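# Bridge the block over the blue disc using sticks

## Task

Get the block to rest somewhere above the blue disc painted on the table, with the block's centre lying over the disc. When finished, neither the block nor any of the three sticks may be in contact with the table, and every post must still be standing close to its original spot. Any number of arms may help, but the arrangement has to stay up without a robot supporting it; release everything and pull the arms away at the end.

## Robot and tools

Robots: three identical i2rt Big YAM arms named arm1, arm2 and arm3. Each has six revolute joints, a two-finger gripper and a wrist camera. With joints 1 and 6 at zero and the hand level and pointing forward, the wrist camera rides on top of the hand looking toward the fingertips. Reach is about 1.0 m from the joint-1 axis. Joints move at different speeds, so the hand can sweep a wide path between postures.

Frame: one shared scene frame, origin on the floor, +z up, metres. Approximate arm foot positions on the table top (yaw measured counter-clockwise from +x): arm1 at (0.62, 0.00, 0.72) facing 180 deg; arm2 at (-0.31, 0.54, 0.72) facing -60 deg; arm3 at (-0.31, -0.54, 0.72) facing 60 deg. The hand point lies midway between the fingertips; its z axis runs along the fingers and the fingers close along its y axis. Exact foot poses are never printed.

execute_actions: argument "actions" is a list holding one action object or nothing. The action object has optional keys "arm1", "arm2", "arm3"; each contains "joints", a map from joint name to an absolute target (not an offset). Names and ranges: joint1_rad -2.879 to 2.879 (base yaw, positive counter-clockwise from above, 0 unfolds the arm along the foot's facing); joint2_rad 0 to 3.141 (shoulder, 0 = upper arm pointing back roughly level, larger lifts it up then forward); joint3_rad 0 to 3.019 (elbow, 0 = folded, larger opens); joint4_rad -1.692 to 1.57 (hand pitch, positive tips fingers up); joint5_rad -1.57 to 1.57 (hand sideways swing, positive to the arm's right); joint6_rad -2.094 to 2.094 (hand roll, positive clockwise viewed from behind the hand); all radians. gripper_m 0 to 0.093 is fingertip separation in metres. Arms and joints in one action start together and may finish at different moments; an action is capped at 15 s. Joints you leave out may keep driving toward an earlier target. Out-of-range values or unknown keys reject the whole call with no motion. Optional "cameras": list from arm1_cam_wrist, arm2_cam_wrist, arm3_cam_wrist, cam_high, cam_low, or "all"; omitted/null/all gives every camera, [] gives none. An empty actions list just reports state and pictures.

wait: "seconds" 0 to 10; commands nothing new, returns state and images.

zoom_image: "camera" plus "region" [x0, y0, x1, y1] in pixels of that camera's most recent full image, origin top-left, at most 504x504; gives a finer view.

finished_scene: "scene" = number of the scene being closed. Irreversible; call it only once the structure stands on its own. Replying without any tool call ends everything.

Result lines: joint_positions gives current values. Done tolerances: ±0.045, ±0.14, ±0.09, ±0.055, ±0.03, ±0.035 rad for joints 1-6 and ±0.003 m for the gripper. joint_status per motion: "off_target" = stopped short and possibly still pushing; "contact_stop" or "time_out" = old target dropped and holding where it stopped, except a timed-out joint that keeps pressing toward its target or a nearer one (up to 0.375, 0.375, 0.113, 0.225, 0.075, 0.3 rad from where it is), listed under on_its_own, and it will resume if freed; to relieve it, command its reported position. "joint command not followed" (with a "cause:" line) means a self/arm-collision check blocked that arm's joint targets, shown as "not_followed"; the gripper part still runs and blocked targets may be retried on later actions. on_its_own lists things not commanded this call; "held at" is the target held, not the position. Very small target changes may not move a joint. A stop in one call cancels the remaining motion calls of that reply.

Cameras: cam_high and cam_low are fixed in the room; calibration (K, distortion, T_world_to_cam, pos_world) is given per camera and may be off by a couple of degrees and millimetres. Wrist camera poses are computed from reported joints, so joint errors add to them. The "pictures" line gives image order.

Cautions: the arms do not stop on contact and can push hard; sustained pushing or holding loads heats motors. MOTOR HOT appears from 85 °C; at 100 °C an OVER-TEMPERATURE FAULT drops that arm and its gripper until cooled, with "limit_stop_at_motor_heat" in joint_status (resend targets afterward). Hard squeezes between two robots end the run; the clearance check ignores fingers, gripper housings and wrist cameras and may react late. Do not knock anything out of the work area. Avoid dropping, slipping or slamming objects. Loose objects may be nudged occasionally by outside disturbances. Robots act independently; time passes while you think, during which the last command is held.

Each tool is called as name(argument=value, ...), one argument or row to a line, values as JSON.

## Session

execute_actions(
  actions=[],
)

Scene clock: 0.00 s.
Motor temperatures (°C, as the motors report them): arm1=[18 19 18 19 19 17] | arm2=[21 18 20 18 21 18] | arm3=[17 20 20 18 20 19]
arm1.joint_positions: joint1_rad=-0.166 joint2_rad=+0.443 joint3_rad=+1.390 joint4_rad=-1.159 joint5_rad=+0.219 joint6_rad=-0.229 gripper_m=+0.094
arm1.joint_status: not commanded
arm1.hand: x=+0.4655 y=+0.0598 z=+1.3975 quat_wxyz=(-0.214, +0.771, -0.046, -0.598) (m; scene frame)
arm2.joint_positions: joint1_rad=+0.364 joint2_rad=+0.540 joint3_rad=+1.352 joint4_rad=-1.461 joint5_rad=+0.148 joint6_rad=+0.330 gripper_m=+0.094
arm2.joint_status: not commanded
arm2.hand: x=-0.1762 y=+0.3909 z=+1.2623 quat_wxyz=(-0.417, -0.471, -0.763, +0.148) (m; scene frame)
arm3.joint_positions: joint1_rad=-0.293 joint2_rad=+0.528 joint3_rad=+1.457 joint4_rad=-1.207 joint5_rad=-0.243 joint6_rad=-0.155 gripper_m=+0.094
arm3.joint_status: not commanded
arm3.hand: x=-0.1963 y=-0.3710 z=+1.4038 quat_wxyz=(-0.533, +0.423, -0.678, -0.279) (m; scene frame)
pictures: arm1_cam_wrist, arm2_cam_wrist, arm3_cam_wrist, cam_high, cam_low
camera_calibration (this result's frames):
arm1_cam_wrist: T_world_to_cam=[[0.321676, 0.902712, 0.28572, -0.602598], [0.776339, -0.0787014, -0.625383, 0.520078], [-0.542054, 0.422987, -0.726126, 1.36015], [0, 0, 0, 1]] pos_world=[0.527362, 0.00957581, 1.48507]
arm2_cam_wrist: T_world_to_cam=[[-0.840386, -0.514083, -0.171671, 0.265545], [-0.459114, 0.843561, -0.278602, -0.0520306], [0.28804, -0.155316, -0.944939, 1.43052], [0, 0, 0, 1]] pos_world=[-0.212773, 0.402586, 1.38284]
arm3_cam_wrist: T_world_to_cam=[[0.869146, -0.489073, 0.0734378, -0.11184], [-0.341936, -0.701546, -0.62523, 0.561796], [0.357304, 0.518305, -0.776977, 1.47382], [0, 0, 0, 1]] pos_world=[-0.237298, -0.424461, 1.50459]
Images, in order (width x height): arm1_cam_wrist 504x504, arm2_cam_wrist 504x504, arm3_cam_wrist 504x504, cam_high 672x504, cam_low 672x504.

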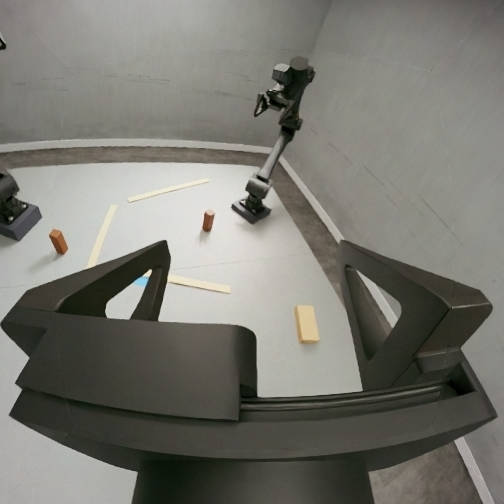

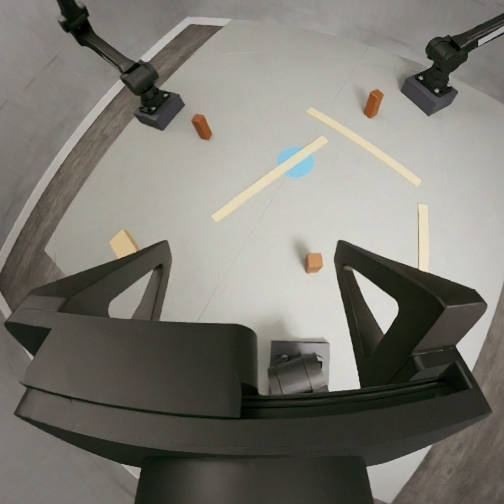

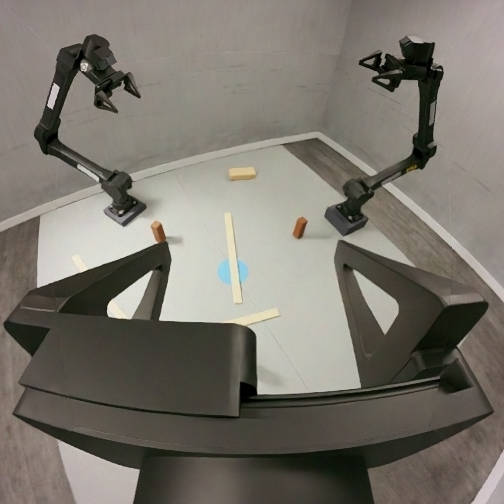

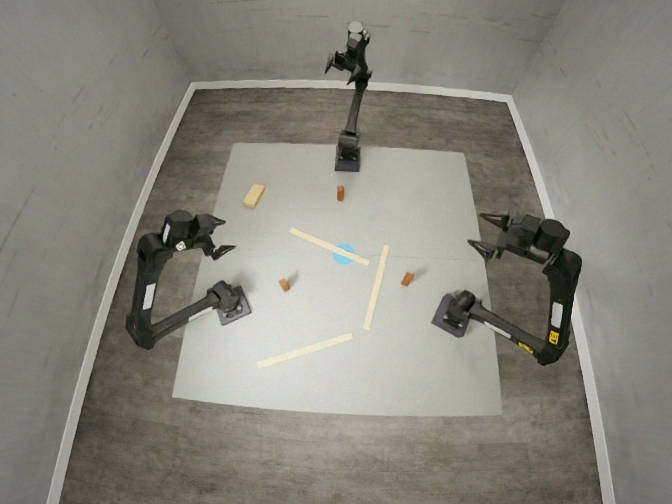

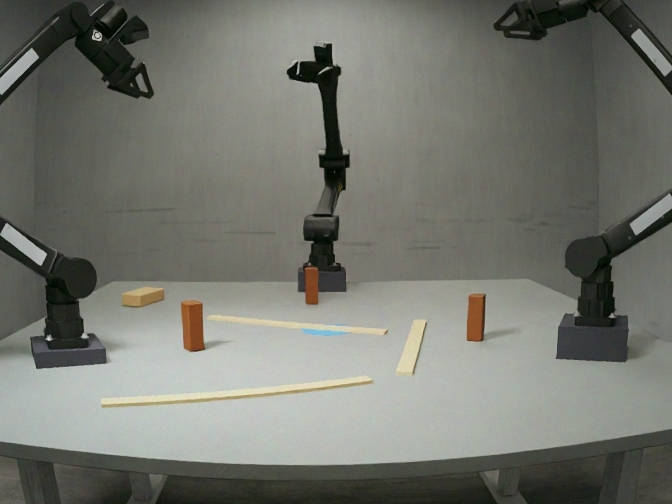

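execute_actions(
  actions=[
    {"arm1":{"joints":{"joint1_rad":-0.28,"joint6_rad":-1.465,"joint5_rad":0,"joint2_rad":1.6,"joint3_rad":1.52,"joint4_rad":-0.98}},"arm2":{"joints":{"joint1_rad":-1.10,"joint6_rad":-0.965,"joint5_rad":0,"joint2_rad":1.1,"joint3_rad":0.865,"joint4_rad":-0.85}},"arm3":{"joints":{"joint1_rad":0.337,"joint6_rad":1.63,"joint5_rad":0,"joint2_rad":1.2,"joint3_rad":0.86,"joint4_rad":-0.74}}},
  ],
  cameras=[],
)

execute_actions(
  actions=[
    {"arm1":{"joints":{"joint2_rad":2.03}},"arm2":{"joints":{"joint2_rad":1.56}},"arm3":{"joints":{"joint2_rad":1.645}}},
  ],
)

Scene clock: 3.33 s.
Motor temperatures (°C, as the motors report them): arm1=[18 19 19 19 19 17] | arm2=[21 18 21 18 21 18] | arm3=[17 21 22 18 20 19]
arm1.joint_positions: joint1_rad=-0.271 joint2_rad=+1.601 joint3_rad=+1.506 joint4_rad=-0.993 joint5_rad=+0.004 joint6_rad=-1.449 gripper_m=+0.094
arm1.joint_status: all done
arm1.hand: x=+0.0503 y=+0.1642 z=+1.0411 quat_wxyz=(-0.190, +0.809, +0.535, -0.153) (m; scene frame)
arm2.joint_positions: joint1_rad=-1.100 joint2_rad=+1.104 joint3_rad=+0.861 joint4_rad=-0.864 joint5_rad=+0.001 joint6_rad=-0.956 gripper_m=+0.094
arm2.joint_status: all done
arm2.hand: x=-0.5295 y=+0.2112 z=+0.9396 quat_wxyz=(+0.006, -0.553, -0.800, +0.230) (m; scene frame)
arm3.joint_positions: joint1_rad=+0.341 joint2_rad=+1.211 joint3_rad=+0.823 joint4_rad=-0.763 joint5_rad=-0.003 joint6_rad=+1.615 gripper_m=+0.094
arm3.joint_status: all done
arm3.hand: x=-0.2467 y=-0.1352 z=+0.9230 quat_wxyz=(-0.003, -0.097, -0.974, -0.205) (m; scene frame)
pictures: none
No camera images: the call's "cameras" was empty. Leave "cameras" out to get every camera's image.

Scene clock: 4.57 s.
Motor temperatures (°C, as the motors report them): arm1=[18 19 19 19 19 17] | arm2=[21 18 21 18 21 18] | arm3=[17 21 22 18 20 19]
arm1.joint_positions: joint1_rad=-0.271 joint2_rad=+2.058 joint3_rad=+1.506 joint4_rad=-0.992 joint5_rad=+0.004 joint6_rad=-1.450 gripper_m=+0.094
arm1.joint_status: all done
arm1.hand: x=+0.0528 y=+0.1660 z=+0.7752 quat_wxyz=(-0.018, +0.834, +0.551, -0.007) (m; scene frame)
arm2.joint_positions: joint1_rad=-1.100 joint2_rad=+1.567 joint3_rad=+0.861 joint4_rad=-0.862 joint5_rad=+0.001 joint6_rad=-0.957 gripper_m=+0.094
arm2.joint_status: all done
arm2.hand: x=-0.5243 y=+0.2232 z=+0.7680 quat_wxyz=(+0.008, -0.570, -0.822, +0.002) (m; scene frame)
arm3.joint_positions: joint1_rad=+0.341 joint2_rad=+1.660 joint3_rad=+0.823 joint4_rad=-0.756 joint5_rad=-0.003 joint6_rad=+1.616 gripper_m=+0.094
arm3.joint_status: all done
arm3.hand: x=-0.2539 y=-0.1676 z=+0.7561 quat_wxyz=(+0.009, -0.098, -0.995, +0.014) (m; scene frame)
pictures: arm1_cam_wrist, arm2_cam_wrist, arm3_cam_wrist, cam_high, cam_low
camera_calibration (this result's frames):
arm1_cam_wrist: T_world_to_cam=[[-0.923899, 0.380973, 0.0356502, -0.0417287], [0.320377, 0.719263, 0.616457, -0.611461], [0.209211, 0.580965, -0.786581, 0.620637], [0, 0, 0, 1]] pos_world=[0.0275008, 0.0951298, 0.866608]
arm2_cam_wrist: T_world_to_cam=[[-0.937286, -0.348472, 0.00783764, -0.42365], [-0.277341, 0.759207, 0.588802, -0.760166], [-0.211131, 0.549702, -0.80824, 0.513581], [0, 0, 0, 1]] pos_world=[-0.499473, 0.147177, 0.866004]
arm3_cam_wrist: T_world_to_cam=[[-0.195541, -0.980151, 0.0326753, -0.236555], [-0.790948, 0.177318, 0.585627, -0.60238], [-0.579797, 0.0886695, -0.809922, 0.600697], [0, 0, 0, 1]] pos_world=[-0.174425, -0.178311, 0.847017]
Images, in order (width x height): arm1_cam_wrist 504x504, arm2_cam_wrist 504x504, arm3_cam_wrist 504x504, cam_high 672x504, cam_low 672x504.

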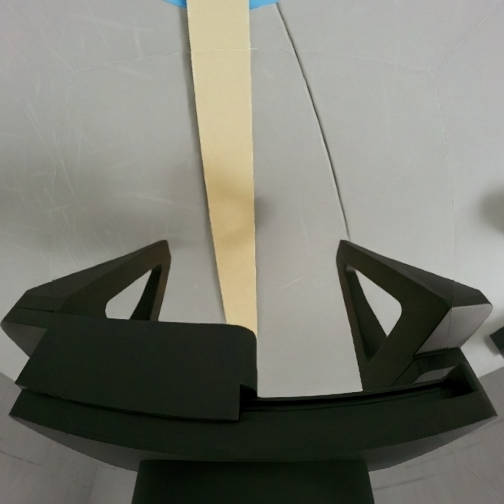

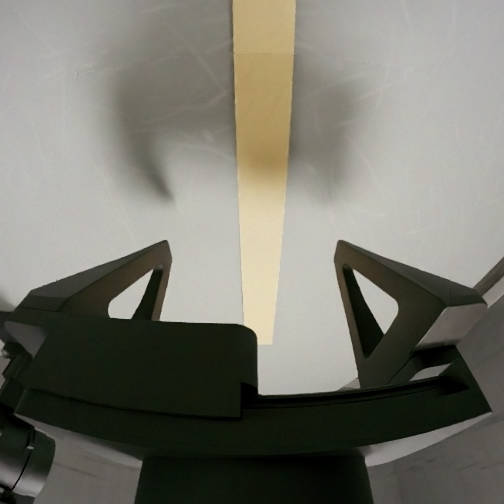

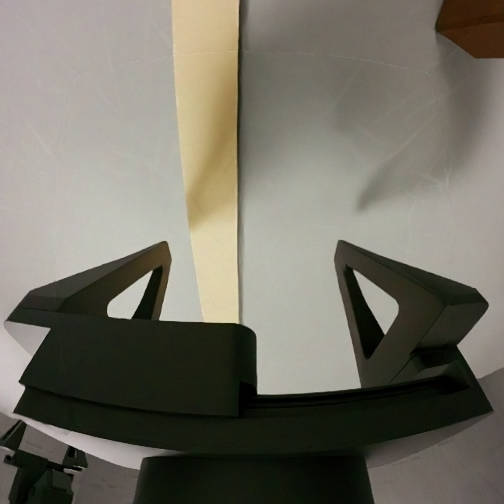

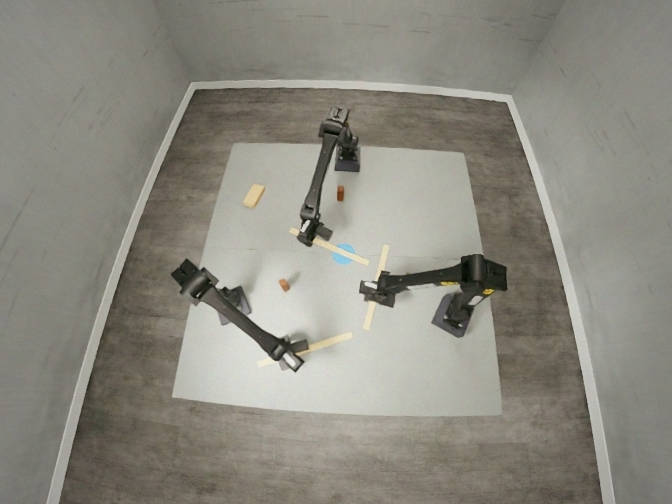

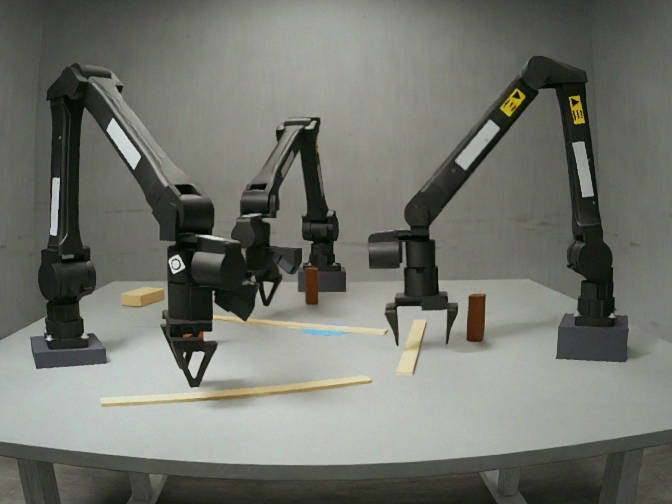

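execute_actions(
  actions=[
    {"arm1":{"joints":{"joint2_rad":2.135,"joint4_rad":-0.95}},"arm2":{"joints":{"joint2_rad":1.67,"joint4_rad":-0.765}},"arm3":{"joints":{"joint2_rad":1.735,"joint4_rad":-0.645}}},
  ],
  cameras=["arm1_cam_wrist","arm2_cam_wrist","arm3_cam_wrist"],
)

Scene clock: 5.97 s.
Motor temperatures (°C, as the motors report them): arm1=[18 20 19 19 19 17] | arm2=[21 18 21 18 21 18] | arm3=[17 21 22 18 20 19]
arm1.joint_positions: joint1_rad=-0.271 joint2_rad=+2.123 joint3_rad=+1.507 joint4_rad=-0.962 joint5_rad=+0.004 joint6_rad=-1.450 gripper_m=+0.094
arm1.joint_status: all done
arm1.hand: x=+0.0550 y=+0.1657 z=+0.7388 quat_wxyz=(-0.005, +0.834, +0.551, +0.004) (m; scene frame)
arm2.joint_positions: joint1_rad=-1.099 joint2_rad=+1.660 joint3_rad=+0.863 joint4_rad=-0.774 joint5_rad=+0.001 joint6_rad=-0.958 gripper_m=+0.094
arm2.joint_status: all done
arm2.hand: x=-0.5301 y=+0.2152 z=+0.7345 quat_wxyz=(+0.008, -0.569, -0.822, +0.000) (m; scene frame)
arm3.joint_positions: joint1_rad=+0.341 joint2_rad=+1.724 joint3_rad=+0.830 joint4_rad=-0.661 joint5_rad=-0.002 joint6_rad=+1.616 gripper_m=+0.094
arm3.joint_status: all done
arm3.hand: x=-0.2517 y=-0.1516 z=+0.7345 quat_wxyz=(+0.007, -0.099, -0.995, -0.005) (m; scene frame)
pictures: arm1_cam_wrist, arm2_cam_wrist, arm3_cam_wrist
camera_calibration (this result's frames):
arm1_cam_wrist: T_world_to_cam=[[-0.924536, 0.381088, 0.0022406, -0.0135963], [0.300464, 0.725296, 0.619408, -0.591544], [0.234424, 0.573338, -0.785066, 0.590495], [0, 0, 0, 1]] pos_world=[0.0267412, 0.0956729, 0.830015]
arm2_cam_wrist: T_world_to_cam=[[-0.936658, -0.35022, 0.00430001, -0.428281], [-0.280077, 0.75632, 0.591216, -0.738584], [-0.210308, 0.552563, -0.806502, 0.488256], [0, 0, 0, 1]] pos_world=[-0.505328, 0.138821, 0.832284]
arm3_cam_wrist: T_world_to_cam=[[-0.196856, -0.980417, -0.00542935, -0.192116], [-0.794346, 0.156244, 0.587028, -0.595894], [-0.574684, 0.119873, -0.809548, 0.588836], [0, 0, 0, 1]] pos_world=[-0.17277, -0.165834, 0.825455]
Images, in order (width x height): arm1_cam_wrist 504x504, arm2_cam_wrist 504x504, arm3_cam_wrist 504x504.

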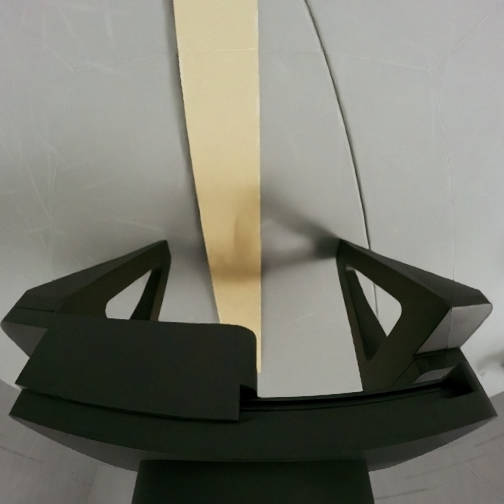

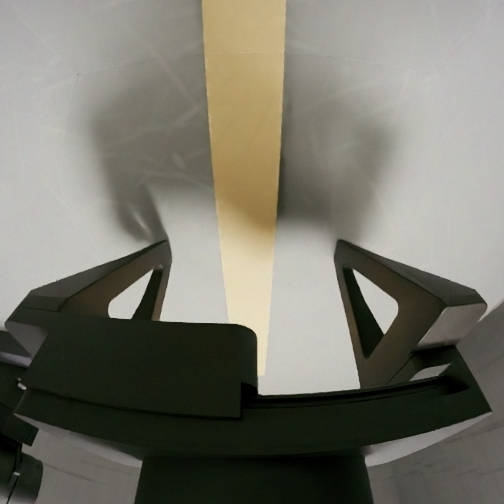

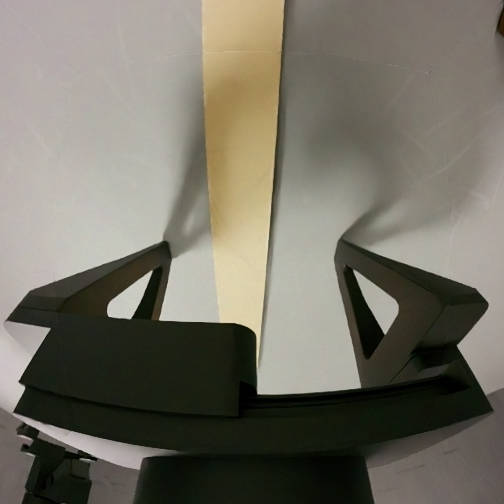

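execute_actions(
  actions=[
    {"arm1":{"joints":{"gripper_m":0}},"arm2":{"joints":{"gripper_m":0}},"arm3":{"joints":{"gripper_m":0}}},
  ],
  cameras=[],
)

execute_actions(
  actions=[
    {"arm1":{"joints":{"joint2_rad":1.5,"joint4_rad":-1.5}},"arm2":{"joints":{"joint2_rad":0.95,"joint3_rad":0.94,"joint4_rad":-1.3}},"arm3":{"joints":{"joint2_rad":1.25,"joint4_rad":-1.1}}},
  ],
  cameras=["cam_low"],
)

execute_actions(
  actions=[
    {"arm1":{"joints":{"joint1_rad":-0.07,"joint6_rad":-0.07,"joint2_rad":0.95,"joint3_rad":0.95,"joint4_rad":-1.3}},"arm2":{"joints":{"joint1_rad":-0.075,"joint6_rad":-0.125}},"arm3":{"joints":{"joint2_rad":0.95,"joint4_rad":-1.2}}},
  ],
  cameras=[],
)

execute_actions(
  actions=[
    {"arm3":{"joints":{"joint1_rad":-0.115,"joint6_rad":-0.09}}},
  ],
  cameras=[],
)

execute_actions(
  actions=[
    {"arm1":{"joints":{"joint2_rad":1.2,"joint3_rad":0.79,"joint4_rad":-0.925}},"arm2":{"joints":{"joint2_rad":1.18,"joint3_rad":0.87,"joint4_rad":-1.026}},"arm3":{"joints":{"joint2_rad":1.155,"joint3_rad":0.75,"joint4_rad":-0.928}}},
  ],
)

zoom_image(
  camera="cam_high",
  region=[250,160,450,310],
)

Scene clock: 7.80 s.
Motor temperatures (°C, as the motors report them): arm1=[18 20 20 19 19 17] | arm2=[21 18 21 18 21 18] | arm3=[17 21 22 18 20 19]
arm1.joint_positions: joint1_rad=-0.271 joint2_rad=+2.123 joint3_rad=+1.507 joint4_rad=-0.961 joint5_rad=+0.003 joint6_rad=-1.452 gripper_m=+0.027
arm1.joint_status: gripper_m off_target (ended at +0.027, target +0.000)
arm1.hand: x=+0.0549 y=+0.1656 z=+0.7388 quat_wxyz=(-0.005, +0.834, +0.552, +0.004) (m; scene frame)
arm2.joint_positions: joint1_rad=-1.099 joint2_rad=+1.660 joint3_rad=+0.863 joint4_rad=-0.774 joint5_rad=+0.001 joint6_rad=-0.959 gripper_m=+0.027
arm2.joint_status: gripper_m off_target (ended at +0.027, target +0.000)
arm2.hand: x=-0.5301 y=+0.2152 z=+0.7345 quat_wxyz=(+0.008, -0.569, -0.823, +0.000) (m; scene frame)
arm3.joint_positions: joint1_rad=+0.341 joint2_rad=+1.725 joint3_rad=+0.830 joint4_rad=-0.659 joint5_rad=-0.002 joint6_rad=+1.617 gripper_m=+0.027
arm3.joint_status: gripper_m off_target (ended at +0.027, target +0.000)
arm3.hand: x=-0.2516 y=-0.1515 z=+0.7342 quat_wxyz=(+0.007, -0.099, -0.995, -0.005) (m; scene frame)
pictures: none
No camera images: the call's "cameras" was empty. Leave "cameras" out to get every camera's image.

Scene clock: 9.27 s.
Motor temperatures (°C, as the motors report them): arm1=[18 20 20 19 19 17] | arm2=[21 18 22 18 21 18] | arm3=[17 21 23 18 20 19]
arm1.joint_positions: joint1_rad=-0.271 joint2_rad=+1.494 joint3_rad=+1.507 joint4_rad=-1.488 joint5_rad=+0.003 joint6_rad=-1.452 gripper_m=+0.027
arm1.joint_status: all done
arm1.hand: x=+0.1747 y=+0.1277 z=+1.0606 quat_wxyz=(-0.045, +0.833, +0.551, -0.030) (m; scene frame)
arm2.joint_positions: joint1_rad=-1.099 joint2_rad=+0.945 joint3_rad=+0.897 joint4_rad=-1.290 joint5_rad=+0.001 joint6_rad=-0.959 gripper_m=+0.027
arm2.joint_status: all done
arm2.hand: x=-0.4729 y=+0.2931 z=+0.9719 quat_wxyz=(+0.007, -0.564, -0.817, +0.117) (m; scene frame)
arm3.joint_positions: joint1_rad=+0.341 joint2_rad=+1.245 joint3_rad=+0.830 joint4_rad=-1.084 joint5_rad=-0.002 joint6_rad=+1.617 gripper_m=+0.027
arm3.joint_status: all done
arm3.hand: x=-0.2582 y=-0.2081 z=+0.8961 quat_wxyz=(+0.006, -0.099, -0.995, -0.033) (m; scene frame)
pictures: cam_low
Images, in order (width x height): cam_low 672x504.

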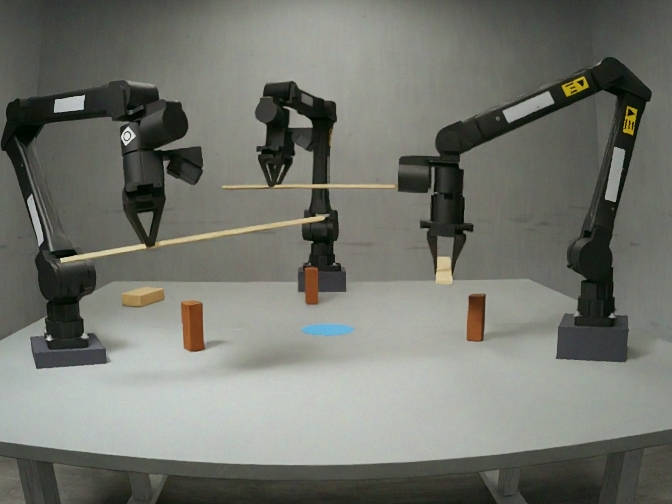

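Scene clock: 11.33 s.
Motor temperatures (°C, as the motors report them): arm1=[18 20 20 19 19 17] | arm2=[21 18 22 18 21 18] | arm3=[17 21 23 18 20 19]
arm1.joint_positions: joint1_rad=-0.056 joint2_rad=+0.948 joint3_rad=+0.949 joint4_rad=-1.322 joint5_rad=+0.000 joint6_rad=-0.086 gripper_m=+0.027
arm1.joint_status: all done
arm1.hand: x=+0.3236 y=+0.0179 z=+1.0243 quat_wxyz=(-0.016, +0.992, +0.010, -0.128) (m; scene frame)
arm2.joint_positions: joint1_rad=-0.078 joint2_rad=+0.946 joint3_rad=+0.897 joint4_rad=-1.290 joint5_rad=+0.000 joint6_rad=-0.133 gripper_m=+0.027
arm2.joint_status: all done
arm2.hand: x=-0.1870 y=+0.2676 z=+0.9679 quat_wxyz=(-0.086, -0.482, -0.869, +0.069) (m; scene frame)
arm3.joint_positions: joint1_rad=+0.341 joint2_rad=+0.945 joint3_rad=+0.830 joint4_rad=-1.186 joint5_rad=-0.002 joint6_rad=+1.617 gripper_m=+0.027
arm3.joint_status: all done
arm3.hand: x=-0.2618 y=-0.2394 z=+0.9808 quat_wxyz=(+0.001, -0.099, -0.986, -0.131) (m; scene frame)
pictures: none
No camera images: the call's "cameras" was empty. Leave "cameras" out to get every camera's image.

Scene clock: 13.57 s.
Motor temperatures (°C, as the motors report them): arm1=[18 20 21 19 19 17] | arm2=[21 18 23 18 21 18] | arm3=[17 21 24 18 20 19]
arm1.joint_positions: joint1_rad=-0.056 joint2_rad=+0.948 joint3_rad=+0.949 joint4_rad=-1.322 joint5_rad=+0.000 joint6_rad=-0.086 gripper_m=+0.027
arm1.joint_status: not commanded
arm1.hand: x=+0.3236 y=+0.0179 z=+1.0243 quat_wxyz=(-0.016, +0.992, +0.010, -0.128) (m; scene frame)
arm2.joint_positions: joint1_rad=-0.078 joint2_rad=+0.946 joint3_rad=+0.897 joint4_rad=-1.290 joint5_rad=+0.000 joint6_rad=-0.133 gripper_m=+0.027
arm2.joint_status: not commanded
arm2.hand: x=-0.1870 y=+0.2676 z=+0.9679 quat_wxyz=(-0.086, -0.482, -0.869, +0.069) (m; scene frame)
arm3.joint_positions: joint1_rad=-0.113 joint2_rad=+0.945 joint3_rad=+0.830 joint4_rad=-1.186 joint5_rad=-0.002 joint6_rad=-0.075 gripper_m=+0.027
arm3.joint_status: all done
arm3.hand: x=-0.1364 y=-0.2894 z=+0.9793 quat_wxyz=(-0.114, +0.492, -0.861, -0.060) (m; scene frame)
pictures: none
No camera images: the call's "cameras" was empty. Leave "cameras" out to get every camera's image.

Scene clock: 14.67 s.
Motor temperatures (°C, as the motors report them): arm1=[18 20 21 19 19 17] | arm2=[21 18 23 18 21 18] | arm3=[17 21 24 18 20 19]
arm1.joint_positions: joint1_rad=-0.056 joint2_rad=+1.215 joint3_rad=+0.778 joint4_rad=-0.950 joint5_rad=+0.000 joint6_rad=-0.085 gripper_m=+0.027
arm1.joint_status: all done
arm1.hand: x=+0.2769 y=+0.0226 z=+0.8906 quat_wxyz=(-0.013, +0.995, +0.009, -0.095) (m; scene frame)
arm2.joint_positions: joint1_rad=-0.078 joint2_rad=+1.186 joint3_rad=+0.872 joint4_rad=-1.041 joint5_rad=+0.001 joint6_rad=-0.127 gripper_m=+0.027
arm2.joint_status: all done
arm2.hand: x=-0.1612 y=+0.2087 z=+0.8964 quat_wxyz=(-0.079, -0.485, -0.868, +0.064) (m; scene frame)
arm3.joint_positions: joint1_rad=-0.113 joint2_rad=+1.174 joint3_rad=+0.730 joint4_rad=-0.952 joint5_rad=-0.002 joint6_rad=-0.077 gripper_m=+0.027
arm3.joint_status: all done
arm3.hand: x=-0.1231 y=-0.2686 z=+0.8822 quat_wxyz=(-0.071, +0.496, -0.865, -0.040) (m; scene frame)
pictures: arm1_cam_wrist, arm2_cam_wrist, arm3_cam_wrist, cam_high, cam_low
camera_calibration (this result's frames):
arm1_cam_wrist: T_world_to_cam=[[-0.0279429, 0.999228, 0.02762, -0.0390718], [0.893622, 0.0125886, 0.448644, -0.644524], [0.44795, 0.0372182, -0.893284, 0.789052], [0, 0, 0, 1]] pos_world=[0.221413, 0.0177882, 0.995089]
arm2_cam_wrist: T_world_to_cam=[[-0.853979, -0.519465, 0.0296054, -0.0597305], [-0.464596, 0.78692, 0.406087, -0.596218], [-0.234245, 0.333035, -0.913355, 0.837691], [0, 0, 0, 1]] pos_world=[-0.131784, 0.159167, 1.00899]
arm3_cam_wrist: T_world_to_cam=[[0.862474, -0.50608, 0.00467898, -0.0318653], [-0.457744, -0.776086, 0.433775, -0.635985], [-0.215894, -0.376262, -0.901009, 0.78792], [0, 0, 0, 1]] pos_world=[-0.093528, -0.213242, 0.985947]
Images, in order (width x height): arm1_cam_wrist 504x504, arm2_cam_wrist 504x504, arm3_cam_wrist 504x504, cam_high 672x504, cam_low 672x504.

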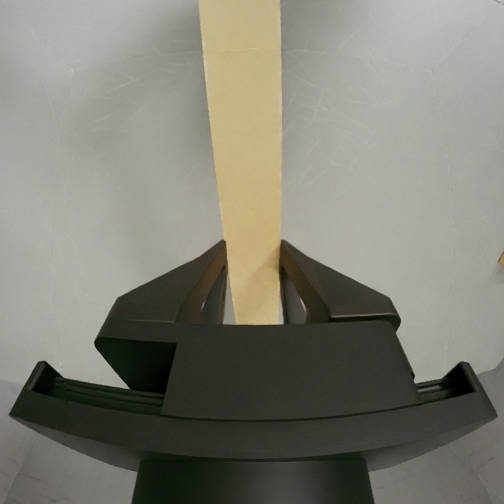

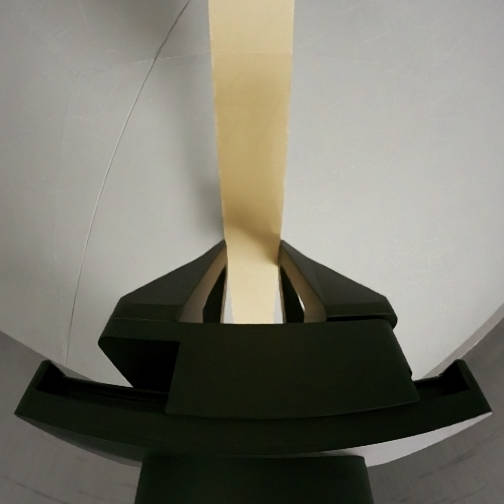

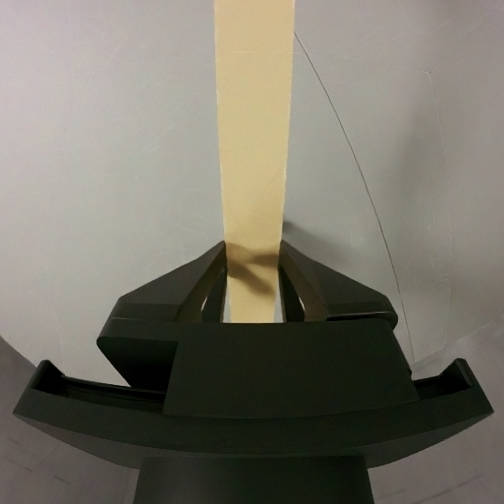

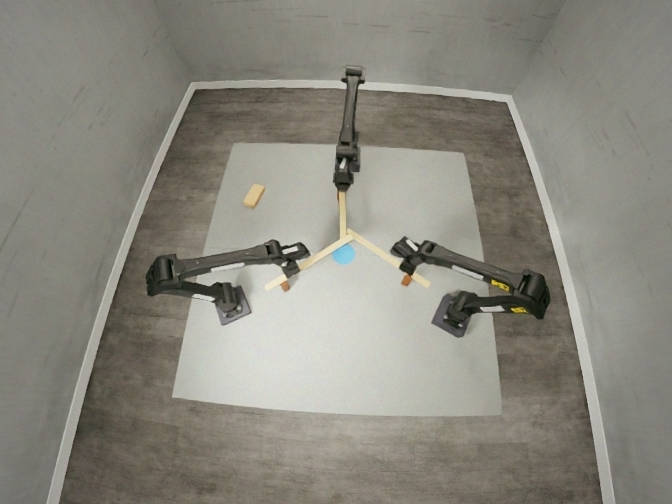

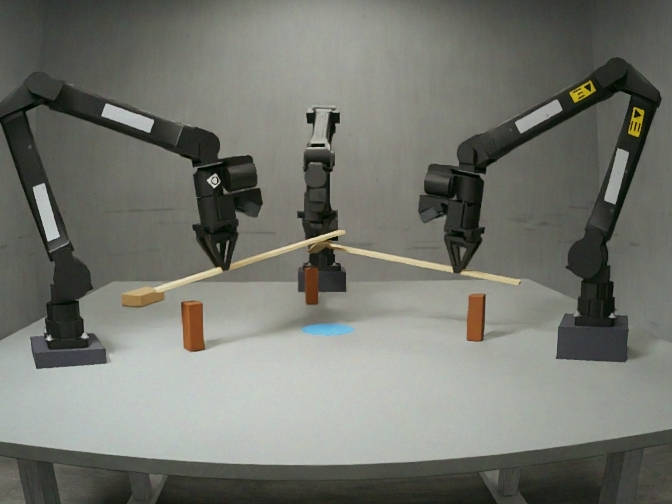

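Region (250, 160, 450, 310) of cam_high's 672x504 image, scaled by 2.520, with more detail than that image has; it fills the top 378 rows of this view, and the rest is white.

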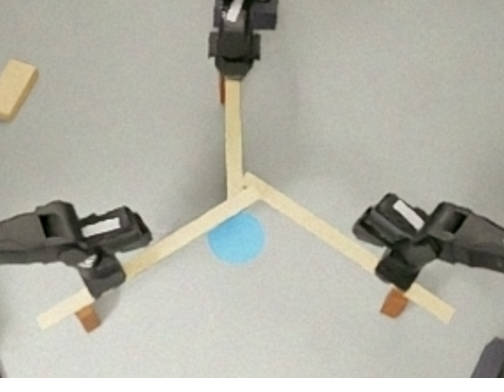

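execute_actions(
  actions=[
    {"arm1":{"joints":{"joint6_rad":0.12,"joint1_rad":-0.085}},"arm2":{"joints":{"joint6_rad":-0.04}},"arm3":{"joints":{"joint6_rad":0}}},
  ],
  cameras=[],
)

execute_actions(
  actions=[
    {"arm1":{"joints":{"joint4_rad":-0.9}},"arm2":{"joints":{"joint4_rad":-1.075}},"arm3":{"joints":{"joint4_rad":-0.9}}},
  ],
  cameras=["cam_high","cam_low"],
)

zoom_image(
  camera="cam_high",
  region=[250,160,450,310],
)

Scene clock: 16.23 s.
Motor temperatures (°C, as the motors report them): arm1=[18 20 21 19 19 17] | arm2=[21 18 23 18 21 18] | arm3=[17 21 24 18 20 19]
arm1.joint_positions: joint1_rad=-0.072 joint2_rad=+1.215 joint3_rad=+0.778 joint4_rad=-0.945 joint5_rad=+0.000 joint6_rad=+0.104 gripper_m=+0.027
arm1.joint_status: all done
arm1.hand: x=+0.2761 y=+0.0282 z=+0.8909 quat_wxyz=(-0.005, +0.991, -0.093, -0.098) (m; scene frame)
arm2.joint_positions: joint1_rad=-0.078 joint2_rad=+1.186 joint3_rad=+0.872 joint4_rad=-1.041 joint5_rad=+0.001 joint6_rad=-0.048 gripper_m=+0.027
arm2.joint_status: all done
arm2.hand: x=-0.1612 y=+0.2087 z=+0.8964 quat_wxyz=(-0.082, -0.519, -0.849, +0.061) (m; scene frame)
arm3.joint_positions: joint1_rad=-0.113 joint2_rad=+1.174 joint3_rad=+0.730 joint4_rad=-0.950 joint5_rad=-0.002 joint6_rad=-0.014 gripper_m=+0.027
arm3.joint_status: all done
arm3.hand: x=-0.1228 y=-0.2683 z=+0.8823 quat_wxyz=(-0.070, +0.469, -0.880, -0.042) (m; scene frame)
pictures: none
No camera images: the call's "cameras" was empty. Leave "cameras" out to get every camera's image.

Scene clock: 16.83 s.
Motor temperatures (°C, as the motors report them): arm1=[18 20 21 19 19 17] | arm2=[21 18 23 18 21 18] | arm3=[17 21 24 18 20 19]
arm1.joint_positions: joint1_rad=-0.072 joint2_rad=+1.215 joint3_rad=+0.778 joint4_rad=-0.921 joint5_rad=+0.000 joint6_rad=+0.104 gripper_m=+0.027
arm1.joint_status: all done
arm1.hand: x=+0.2706 y=+0.0287 z=+0.8921 quat_wxyz=(-0.004, +0.990, -0.093, -0.110) (m; scene frame)
arm2.joint_positions: joint1_rad=-0.078 joint2_rad=+1.186 joint3_rad=+0.872 joint4_rad=-1.064 joint5_rad=+0.001 joint6_rad=-0.048 gripper_m=+0.027
arm2.joint_status: all done
arm2.hand: x=-0.1635 y=+0.2139 z=+0.8953 quat_wxyz=(-0.072, -0.520, -0.850, +0.054) (m; scene frame)
arm3.joint_positions: joint1_rad=-0.113 joint2_rad=+1.174 joint3_rad=+0.730 joint4_rad=-0.923 joint5_rad=-0.002 joint6_rad=-0.014 gripper_m=+0.027
arm3.joint_status: all done
arm3.hand: x=-0.1191 y=-0.2629 z=+0.8835 quat_wxyz=(-0.082, +0.468, -0.879, -0.049) (m; scene frame)
pictures: cam_high, cam_low
Images, in order (width x height): cam_high 672x504, cam_low 672x504.

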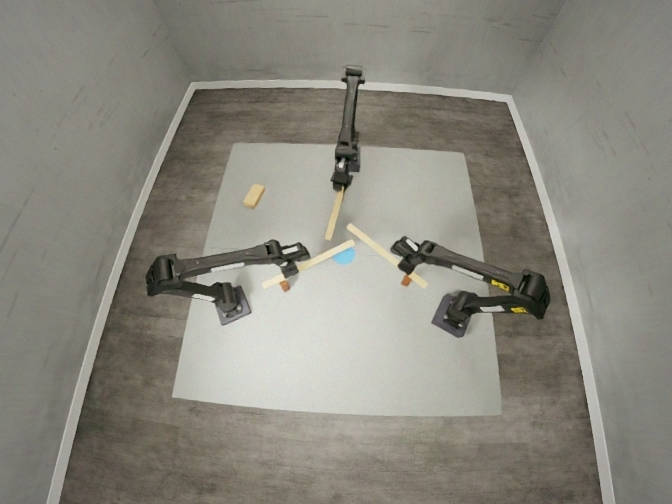

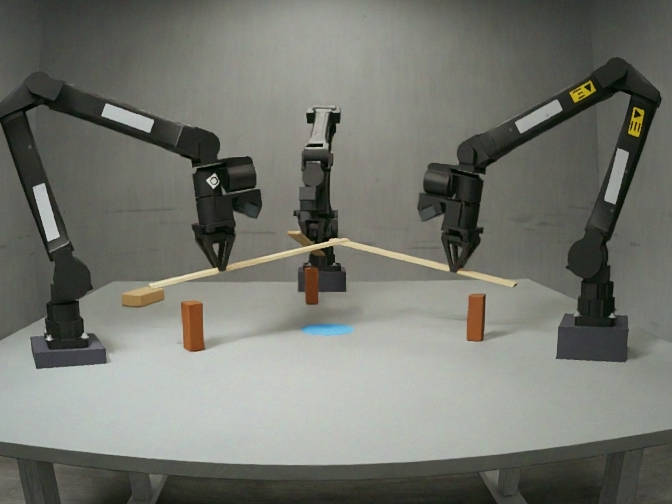

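Region (250, 160, 450, 310) of cam_high's 672x504 image, scaled by 2.520, with more detail than that image has; it fills the top 378 rows of this view, and the rest is white.

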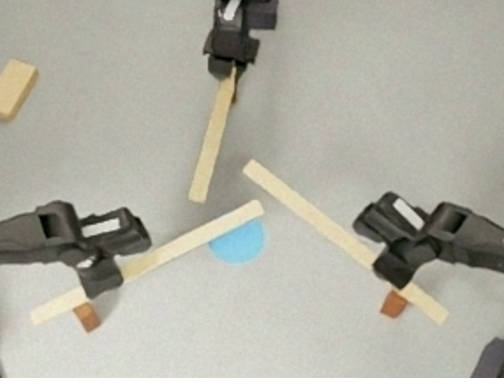

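execute_actions(
  actions=[
    {"arm1":{"joints":{"joint2_rad":1.41,"joint3_rad":0.985,"joint4_rad":-0.875,"joint6_rad":0.04}},"arm2":{"joints":{"joint2_rad":1.41,"joint3_rad":1.085,"joint4_rad":-0.99}},"arm3":{"joints":{"joint2_rad":1.385,"joint3_rad":0.965,"joint4_rad":-0.88}}},
  ],
  cameras=[],
)

execute_actions(
  actions=[
    {"arm1":{"joints":{"joint1_rad":-0.045,"joint6_rad":-0.03}},"arm2":{"joints":{"joint1_rad":-0.052,"joint6_rad":-0.14}},"arm3":{"joints":{"joint1_rad":-0.095,"joint6_rad":-0.095}}},
  ],
  cameras=["cam_high","cam_low"],
)

zoom_image(
  camera="cam_high",
  region=[250,160,450,310],
)

zoom_image(
  camera="cam_low",
  region=[150,200,530,360],
)

Scene clock: 18.60 s.
Motor temperatures (°C, as the motors report them): arm1=[18 20 21 19 19 17] | arm2=[21 18 24 18 21 18] | arm3=[17 21 25 18 20 19]
arm1.joint_positions: joint1_rad=-0.072 joint2_rad=+1.410 joint3_rad=+0.928 joint4_rad=-0.889 joint5_rad=+0.000 joint6_rad=+0.056 gripper_m=+0.027
arm1.joint_status: all done
arm1.hand: x=+0.2069 y=+0.0341 z=+0.8824 quat_wxyz=(-0.007, +0.992, -0.069, -0.103) (m; scene frame)
arm2.joint_positions: joint1_rad=-0.078 joint2_rad=+1.416 joint3_rad=+1.036 joint4_rad=-0.998 joint5_rad=+0.001 joint6_rad=-0.048 gripper_m=+0.027
arm2.joint_status: all done
arm2.hand: x=-0.1311 y=+0.1418 z=+0.8786 quat_wxyz=(-0.072, -0.520, -0.850, +0.054) (m; scene frame)
arm3.joint_positions: joint1_rad=-0.113 joint2_rad=+1.394 joint3_rad=+0.918 joint4_rad=-0.893 joint5_rad=-0.002 joint6_rad=-0.014 gripper_m=+0.027
arm3.joint_status: all done
arm3.hand: x=-0.0746 y=-0.1986 z=+0.8810 quat_wxyz=(-0.082, +0.468, -0.879, -0.048) (m; scene frame)
pictures: none
No camera images: the call's "cameras" was empty. Leave "cameras" out to get every camera's image.

Scene clock: 19.53 s.
Motor temperatures (°C, as the motors report them): arm1=[18 20 22 19 19 17] | arm2=[21 18 24 18 21 18] | arm3=[17 21 25 18 20 19]
arm1.joint_positions: joint1_rad=-0.057 joint2_rad=+1.410 joint3_rad=+0.928 joint4_rad=-0.889 joint5_rad=+0.000 joint6_rad=-0.012 gripper_m=+0.027
arm1.joint_status: all done
arm1.hand: x=+0.2064 y=+0.0277 z=+0.8824 quat_wxyz=(-0.010, +0.994, -0.027, -0.103) (m; scene frame)
arm2.joint_positions: joint1_rad=-0.058 joint2_rad=+1.416 joint3_rad=+1.036 joint4_rad=-0.998 joint5_rad=+0.001 joint6_rad=-0.126 gripper_m=+0.027
arm2.joint_status: all done
arm2.hand: x=-0.1236 y=+0.1452 z=+0.8785 quat_wxyz=(-0.070, -0.478, -0.874, +0.056) (m; scene frame)
arm3.joint_positions: joint1_rad=-0.103 joint2_rad=+1.394 joint3_rad=+0.918 joint4_rad=-0.893 joint5_rad=-0.002 joint6_rad=-0.074 gripper_m=+0.027
arm3.joint_status: all done
arm3.hand: x=-0.0781 y=-0.1962 z=+0.8811 quat_wxyz=(-0.083, +0.498, -0.862, -0.046) (m; scene frame)
pictures: cam_high, cam_low
Images, in order (width x height): cam_high 672x504, cam_low 672x504.

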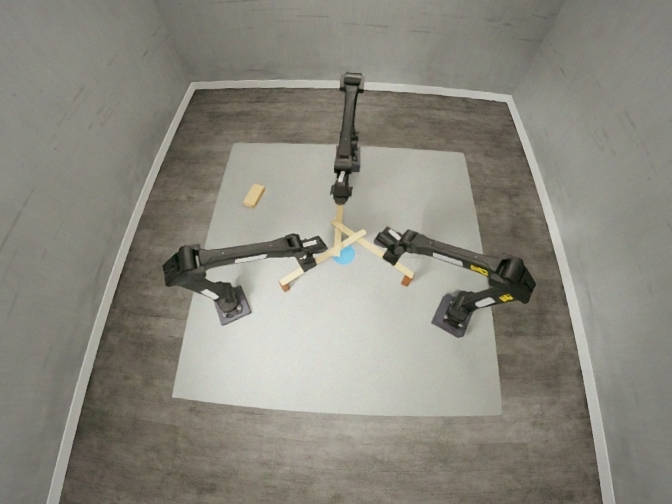

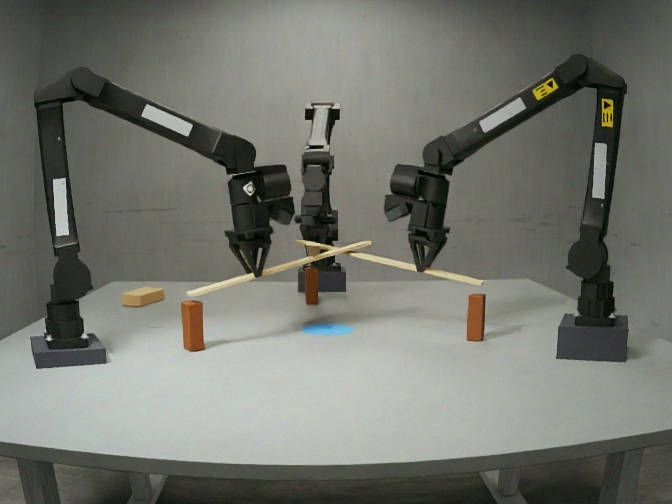

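Region (250, 160, 450, 310) of cam_high's 672x504 image, scaled by 2.520, with more detail than that image has; it fills the top 378 rows of this view, and the rest is white.

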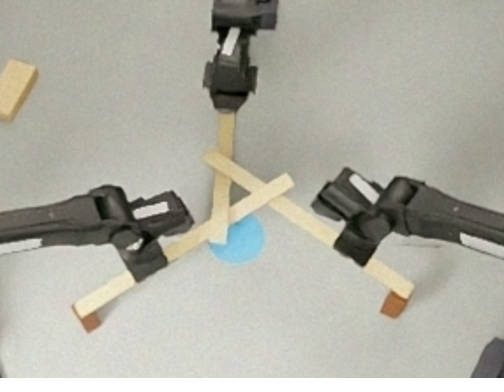

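Region (150, 200, 530, 360) of cam_low's 672x504 image, scaled by 1.326, with more detail than that image has; it fills the top 212 rows of this view, and the rest is white.

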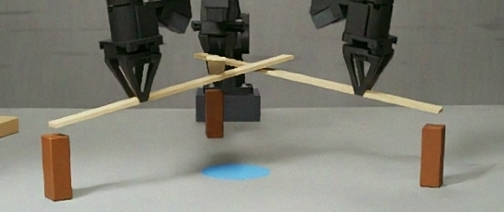

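execute_actions(
  actions=[
    {"arm1":{"joints":{"joint2_rad":1.49}},"arm2":{"joints":{"joint2_rad":1.485,"joint4_rad":-1.04}},"arm3":{"joints":{"joint2_rad":1.46,"joint4_rad":-0.935}}},
  ],
  cameras=["cam_high","cam_low"],
)

zoom_image(
  camera="cam_high",
  region=[250,160,450,310],
)

zoom_image(
  camera="cam_low",
  region=[150,200,530,360],
)

Scene clock: 20.73 s.
Motor temperatures (°C, as the motors report them): arm1=[18 20 22 19 19 17] | arm2=[21 18 24 18 21 18] | arm3=[17 21 25 18 20 19]
arm1.joint_positions: joint1_rad=-0.056 joint2_rad=+1.491 joint3_rad=+0.930 joint4_rad=-0.889 joint5_rad=-0.001 joint6_rad=-0.015 gripper_m=+0.027
arm1.joint_status: all done
arm1.hand: x=+0.2092 y=+0.0274 z=+0.8513 quat_wxyz=(-0.008, +0.998, -0.026, -0.064) (m; scene frame)
arm2.joint_positions: joint1_rad=-0.058 joint2_rad=+1.479 joint3_rad=+1.041 joint4_rad=-1.028 joint5_rad=+0.002 joint6_rad=-0.127 gripper_m=+0.027
arm2.joint_status: all done
arm2.hand: x=-0.1266 y=+0.1505 z=+0.8538 quat_wxyz=(-0.034, -0.479, -0.877, +0.031) (m; scene frame)
arm3.joint_positions: joint1_rad=-0.103 joint2_rad=+1.470 joint3_rad=+0.919 joint4_rad=-0.917 joint5_rad=-0.001 joint6_rad=-0.076 gripper_m=+0.027
arm3.joint_status: all done
arm3.hand: x=-0.0835 y=-0.2040 z=+0.8510 quat_wxyz=(-0.038, +0.501, -0.864, -0.024) (m; scene frame)
pictures: cam_high, cam_low
Images, in order (width x height): cam_high 672x504, cam_low 672x504.

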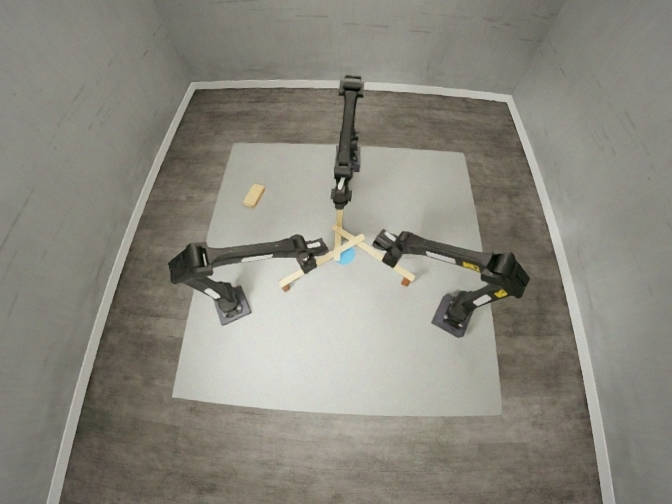

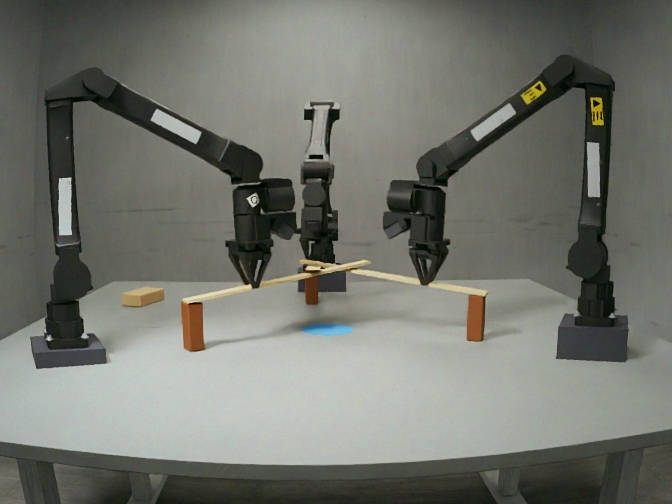

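Region (250, 160, 450, 310) of cam_high's 672x504 image, scaled by 2.520, with more detail than that image has; it fills the top 378 rows of this view, and the rest is white.

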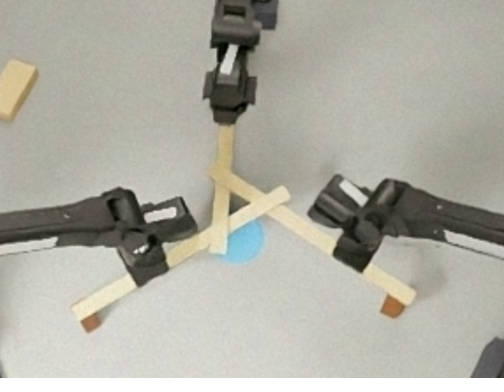

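Region (150, 200, 530, 360) of cam_low's 672x504 image, scaled by 1.326, with more detail than that image has; it fills the top 212 rows of this view, and the rest is white.

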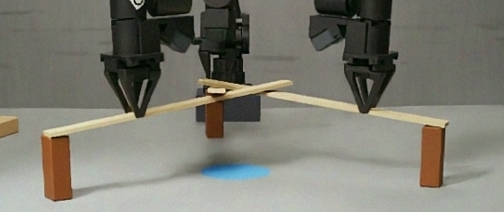

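execute_actions(
  actions=[
    {"arm1":{"joints":{"gripper_m":0.05}},"arm2":{"joints":{"gripper_m":0.05}},"arm3":{"joints":{"gripper_m":0.05}}},
  ],
  cameras=[],
)

execute_actions(
  actions=[
    {"arm1":{"joints":{"joint2_rad":1.15,"gripper_m":0.093}},"arm2":{"joints":{"joint2_rad":0.5}},"arm3":{"joints":{"joint2_rad":0.5}}},
  ],
  cameras=[],
)

execute_actions(
  actions=[
    {"arm1":{"joints":{"joint1_rad":-1.025,"joint6_rad":-0.525,"joint2_rad":1.6,"joint3_rad":1.68,"joint4_rad":-1.21}},"arm2":{"joints":{"joint1_rad":-0.8}},"arm3":{"joints":{"joint1_rad":-0.6}}},
  ],
  cameras=[],
)

execute_actions(
  actions=[
    {"arm1":{"joints":{"joint2_rad":1.99}}},
  ],
  cameras=["arm1_cam_wrist","cam_high"],
)

zoom_image(
  camera="cam_high",
  region=[250,160,450,310],
)

Scene clock: 21.87 s.
Motor temperatures (°C, as the motors report them): arm1=[18 20 22 19 19 17] | arm2=[21 18 24 18 21 18] | arm3=[17 21 26 18 20 19]
arm1.joint_positions: joint1_rad=-0.056 joint2_rad=+1.491 joint3_rad=+0.930 joint4_rad=-0.889 joint5_rad=-0.001 joint6_rad=-0.015 gripper_m=+0.050
arm1.joint_status: all done
arm1.hand: x=+0.2092 y=+0.0274 z=+0.8513 quat_wxyz=(-0.008, +0.998, -0.026, -0.064) (m; scene frame)
arm2.joint_positions: joint1_rad=-0.058 joint2_rad=+1.479 joint3_rad=+1.041 joint4_rad=-1.028 joint5_rad=+0.002 joint6_rad=-0.131 gripper_m=+0.050
arm2.joint_status: all done
arm2.hand: x=-0.1266 y=+0.1505 z=+0.8538 quat_wxyz=(-0.034, -0.477, -0.878, +0.031) (m; scene frame)
arm3.joint_positions: joint1_rad=-0.103 joint2_rad=+1.470 joint3_rad=+0.919 joint4_rad=-0.920 joint5_rad=-0.001 joint6_rad=-0.080 gripper_m=+0.050
arm3.joint_status: all done
arm3.hand: x=-0.0839 y=-0.2046 z=+0.8509 quat_wxyz=(-0.037, +0.503, -0.863, -0.024) (m; scene frame)
pictures: none
No camera images: the call's "cameras" was empty. Leave "cameras" out to get every camera's image.

Scene clock: 23.40 s.
Motor temperatures (°C, as the motors report them): arm1=[18 20 23 19 19 17] | arm2=[21 18 25 18 21 18] | arm3=[17 21 26 18 20 19]
arm1.joint_positions: joint1_rad=-0.056 joint2_rad=+1.139 joint3_rad=+0.935 joint4_rad=-0.889 joint5_rad=-0.001 joint6_rad=-0.015 gripper_m=+0.093
arm1.joint_status: all done
arm1.hand: x=+0.2102 y=+0.0257 z=+0.9927 quat_wxyz=(-0.015, +0.970, -0.024, -0.240) (m; scene frame)
arm2.joint_positions: joint1_rad=-0.058 joint2_rad=+0.494 joint3_rad=+1.050 joint4_rad=-1.028 joint5_rad=+0.002 joint6_rad=-0.132 gripper_m=+0.050
arm2.joint_status: all done
arm2.hand: x=-0.1917 y=+0.2945 z=+1.2081 quat_wxyz=(-0.415, -0.408, -0.753, +0.308) (m; scene frame)
arm3.joint_positions: joint1_rad=-0.103 joint2_rad=+0.494 joint3_rad=+0.922 joint4_rad=-0.920 joint5_rad=-0.001 joint6_rad=-0.080 gripper_m=+0.050
arm3.joint_status: all done
arm3.hand: x=-0.1443 y=-0.2991 z=+1.1950 quat_wxyz=(-0.457, +0.432, -0.745, -0.224) (m; scene frame)
pictures: none
No camera images: the call's "cameras" was empty. Leave "cameras" out to get every camera's image.

Scene clock: 24.97 s.
Motor temperatures (°C, as the motors report them): arm1=[18 20 23 19 19 17] | arm2=[21 18 25 18 21 18] | arm3=[17 21 27 18 20 19]
arm1.joint_positions: joint1_rad=-1.037 joint2_rad=+1.613 joint3_rad=+1.629 joint4_rad=-1.195 joint5_rad=+0.000 joint6_rad=-0.509 gripper_m=+0.093
arm1.joint_status: all done
arm1.hand: x=+0.3324 y=+0.5007 z=+1.0746 quat_wxyz=(-0.141, +0.944, -0.261, -0.143) (m; scene frame)
arm2.joint_positions: joint1_rad=-0.795 joint2_rad=+0.494 joint3_rad=+1.050 joint4_rad=-1.028 joint5_rad=+0.000 joint6_rad=-0.133 gripper_m=+0.050
arm2.joint_status: all done
arm2.hand: x=-0.3810 y=+0.2808 z=+1.2104 quat_wxyz=(-0.277, -0.648, -0.556, +0.441) (m; scene frame)
arm3.joint_positions: joint1_rad=-0.596 joint2_rad=+0.494 joint3_rad=+0.922 joint4_rad=-0.920 joint5_rad=-0.001 joint6_rad=-0.081 gripper_m=+0.050
arm3.joint_status: all done
arm3.hand: x=-0.0517 y=-0.4030 z=+1.1942 quat_wxyz=(-0.497, +0.239, -0.828, -0.103) (m; scene frame)
pictures: none
No camera images: the call's "cameras" was empty. Leave "cameras" out to get every camera's image.

Scene clock: 26.23 s.
Motor temperatures (°C, as the motors report them): arm1=[18 20 24 19 19 17] | arm2=[21 18 25 18 21 18] | arm3=[17 21 27 18 20 19]
arm1.joint_positions: joint1_rad=-1.037 joint2_rad=+2.019 joint3_rad=+1.648 joint4_rad=-1.197 joint5_rad=+0.000 joint6_rad=-0.509 gripper_m=+0.093
arm1.joint_status: all done
arm1.hand: x=+0.3197 y=+0.5227 z=+0.8482 quat_wxyz=(-0.006, +0.964, -0.266, -0.006) (m; scene frame)
arm2.joint_positions: joint1_rad=-0.795 joint2_rad=+0.494 joint3_rad=+1.050 joint4_rad=-1.028 joint5_rad=+0.000 joint6_rad=-0.133 gripper_m=+0.050
arm2.joint_status: not commanded
arm2.hand: x=-0.3810 y=+0.2808 z=+1.2104 quat_wxyz=(-0.277, -0.648, -0.556, +0.441) (m; scene frame)
arm3.joint_positions: joint1_rad=-0.596 joint2_rad=+0.494 joint3_rad=+0.922 joint4_rad=-0.920 joint5_rad=-0.001 joint6_rad=-0.081 gripper_m=+0.050
arm3.joint_status: not commanded
arm3.hand: x=-0.0517 y=-0.4030 z=+1.1942 quat_wxyz=(-0.497, +0.239, -0.828, -0.103) (m; scene frame)
pictures: arm1_cam_wrist, cam_high
camera_calibration (this result's frames):
arm1_cam_wrist: T_world_to_cam=[[0.502508, 0.864553, 0.00578876, -0.617043], [0.690827, -0.40554, 0.598578, -0.513829], [0.51985, -0.296791, -0.801044, 0.786766], [0, 0, 0, 1]] pos_world=[0.256036, 0.558594, 0.941373]
Images, in order (width x height): arm1_cam_wrist 504x504, cam_high 672x504.

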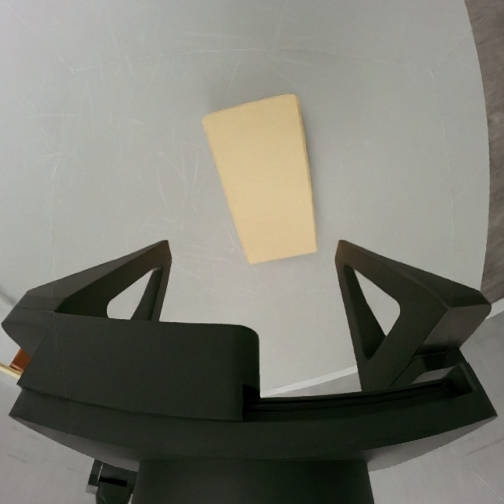

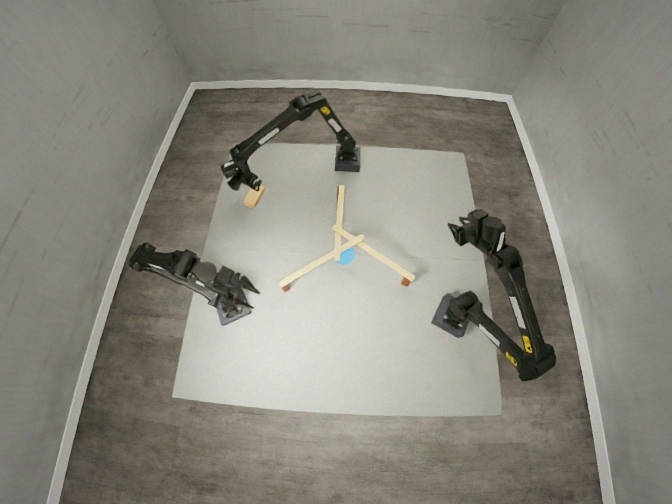

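Region (250, 160, 450, 310) of cam_high's 672x504 image, scaled by 2.520, with more detail than that image has; it fills the top 378 rows of this view, and the rest is white.

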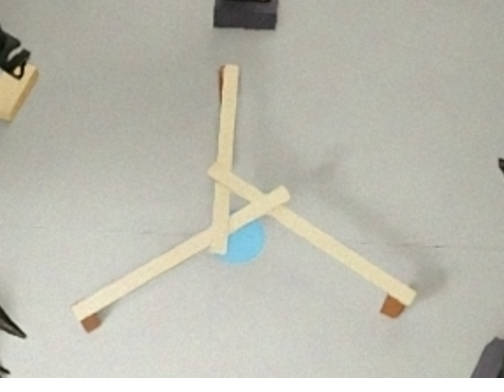

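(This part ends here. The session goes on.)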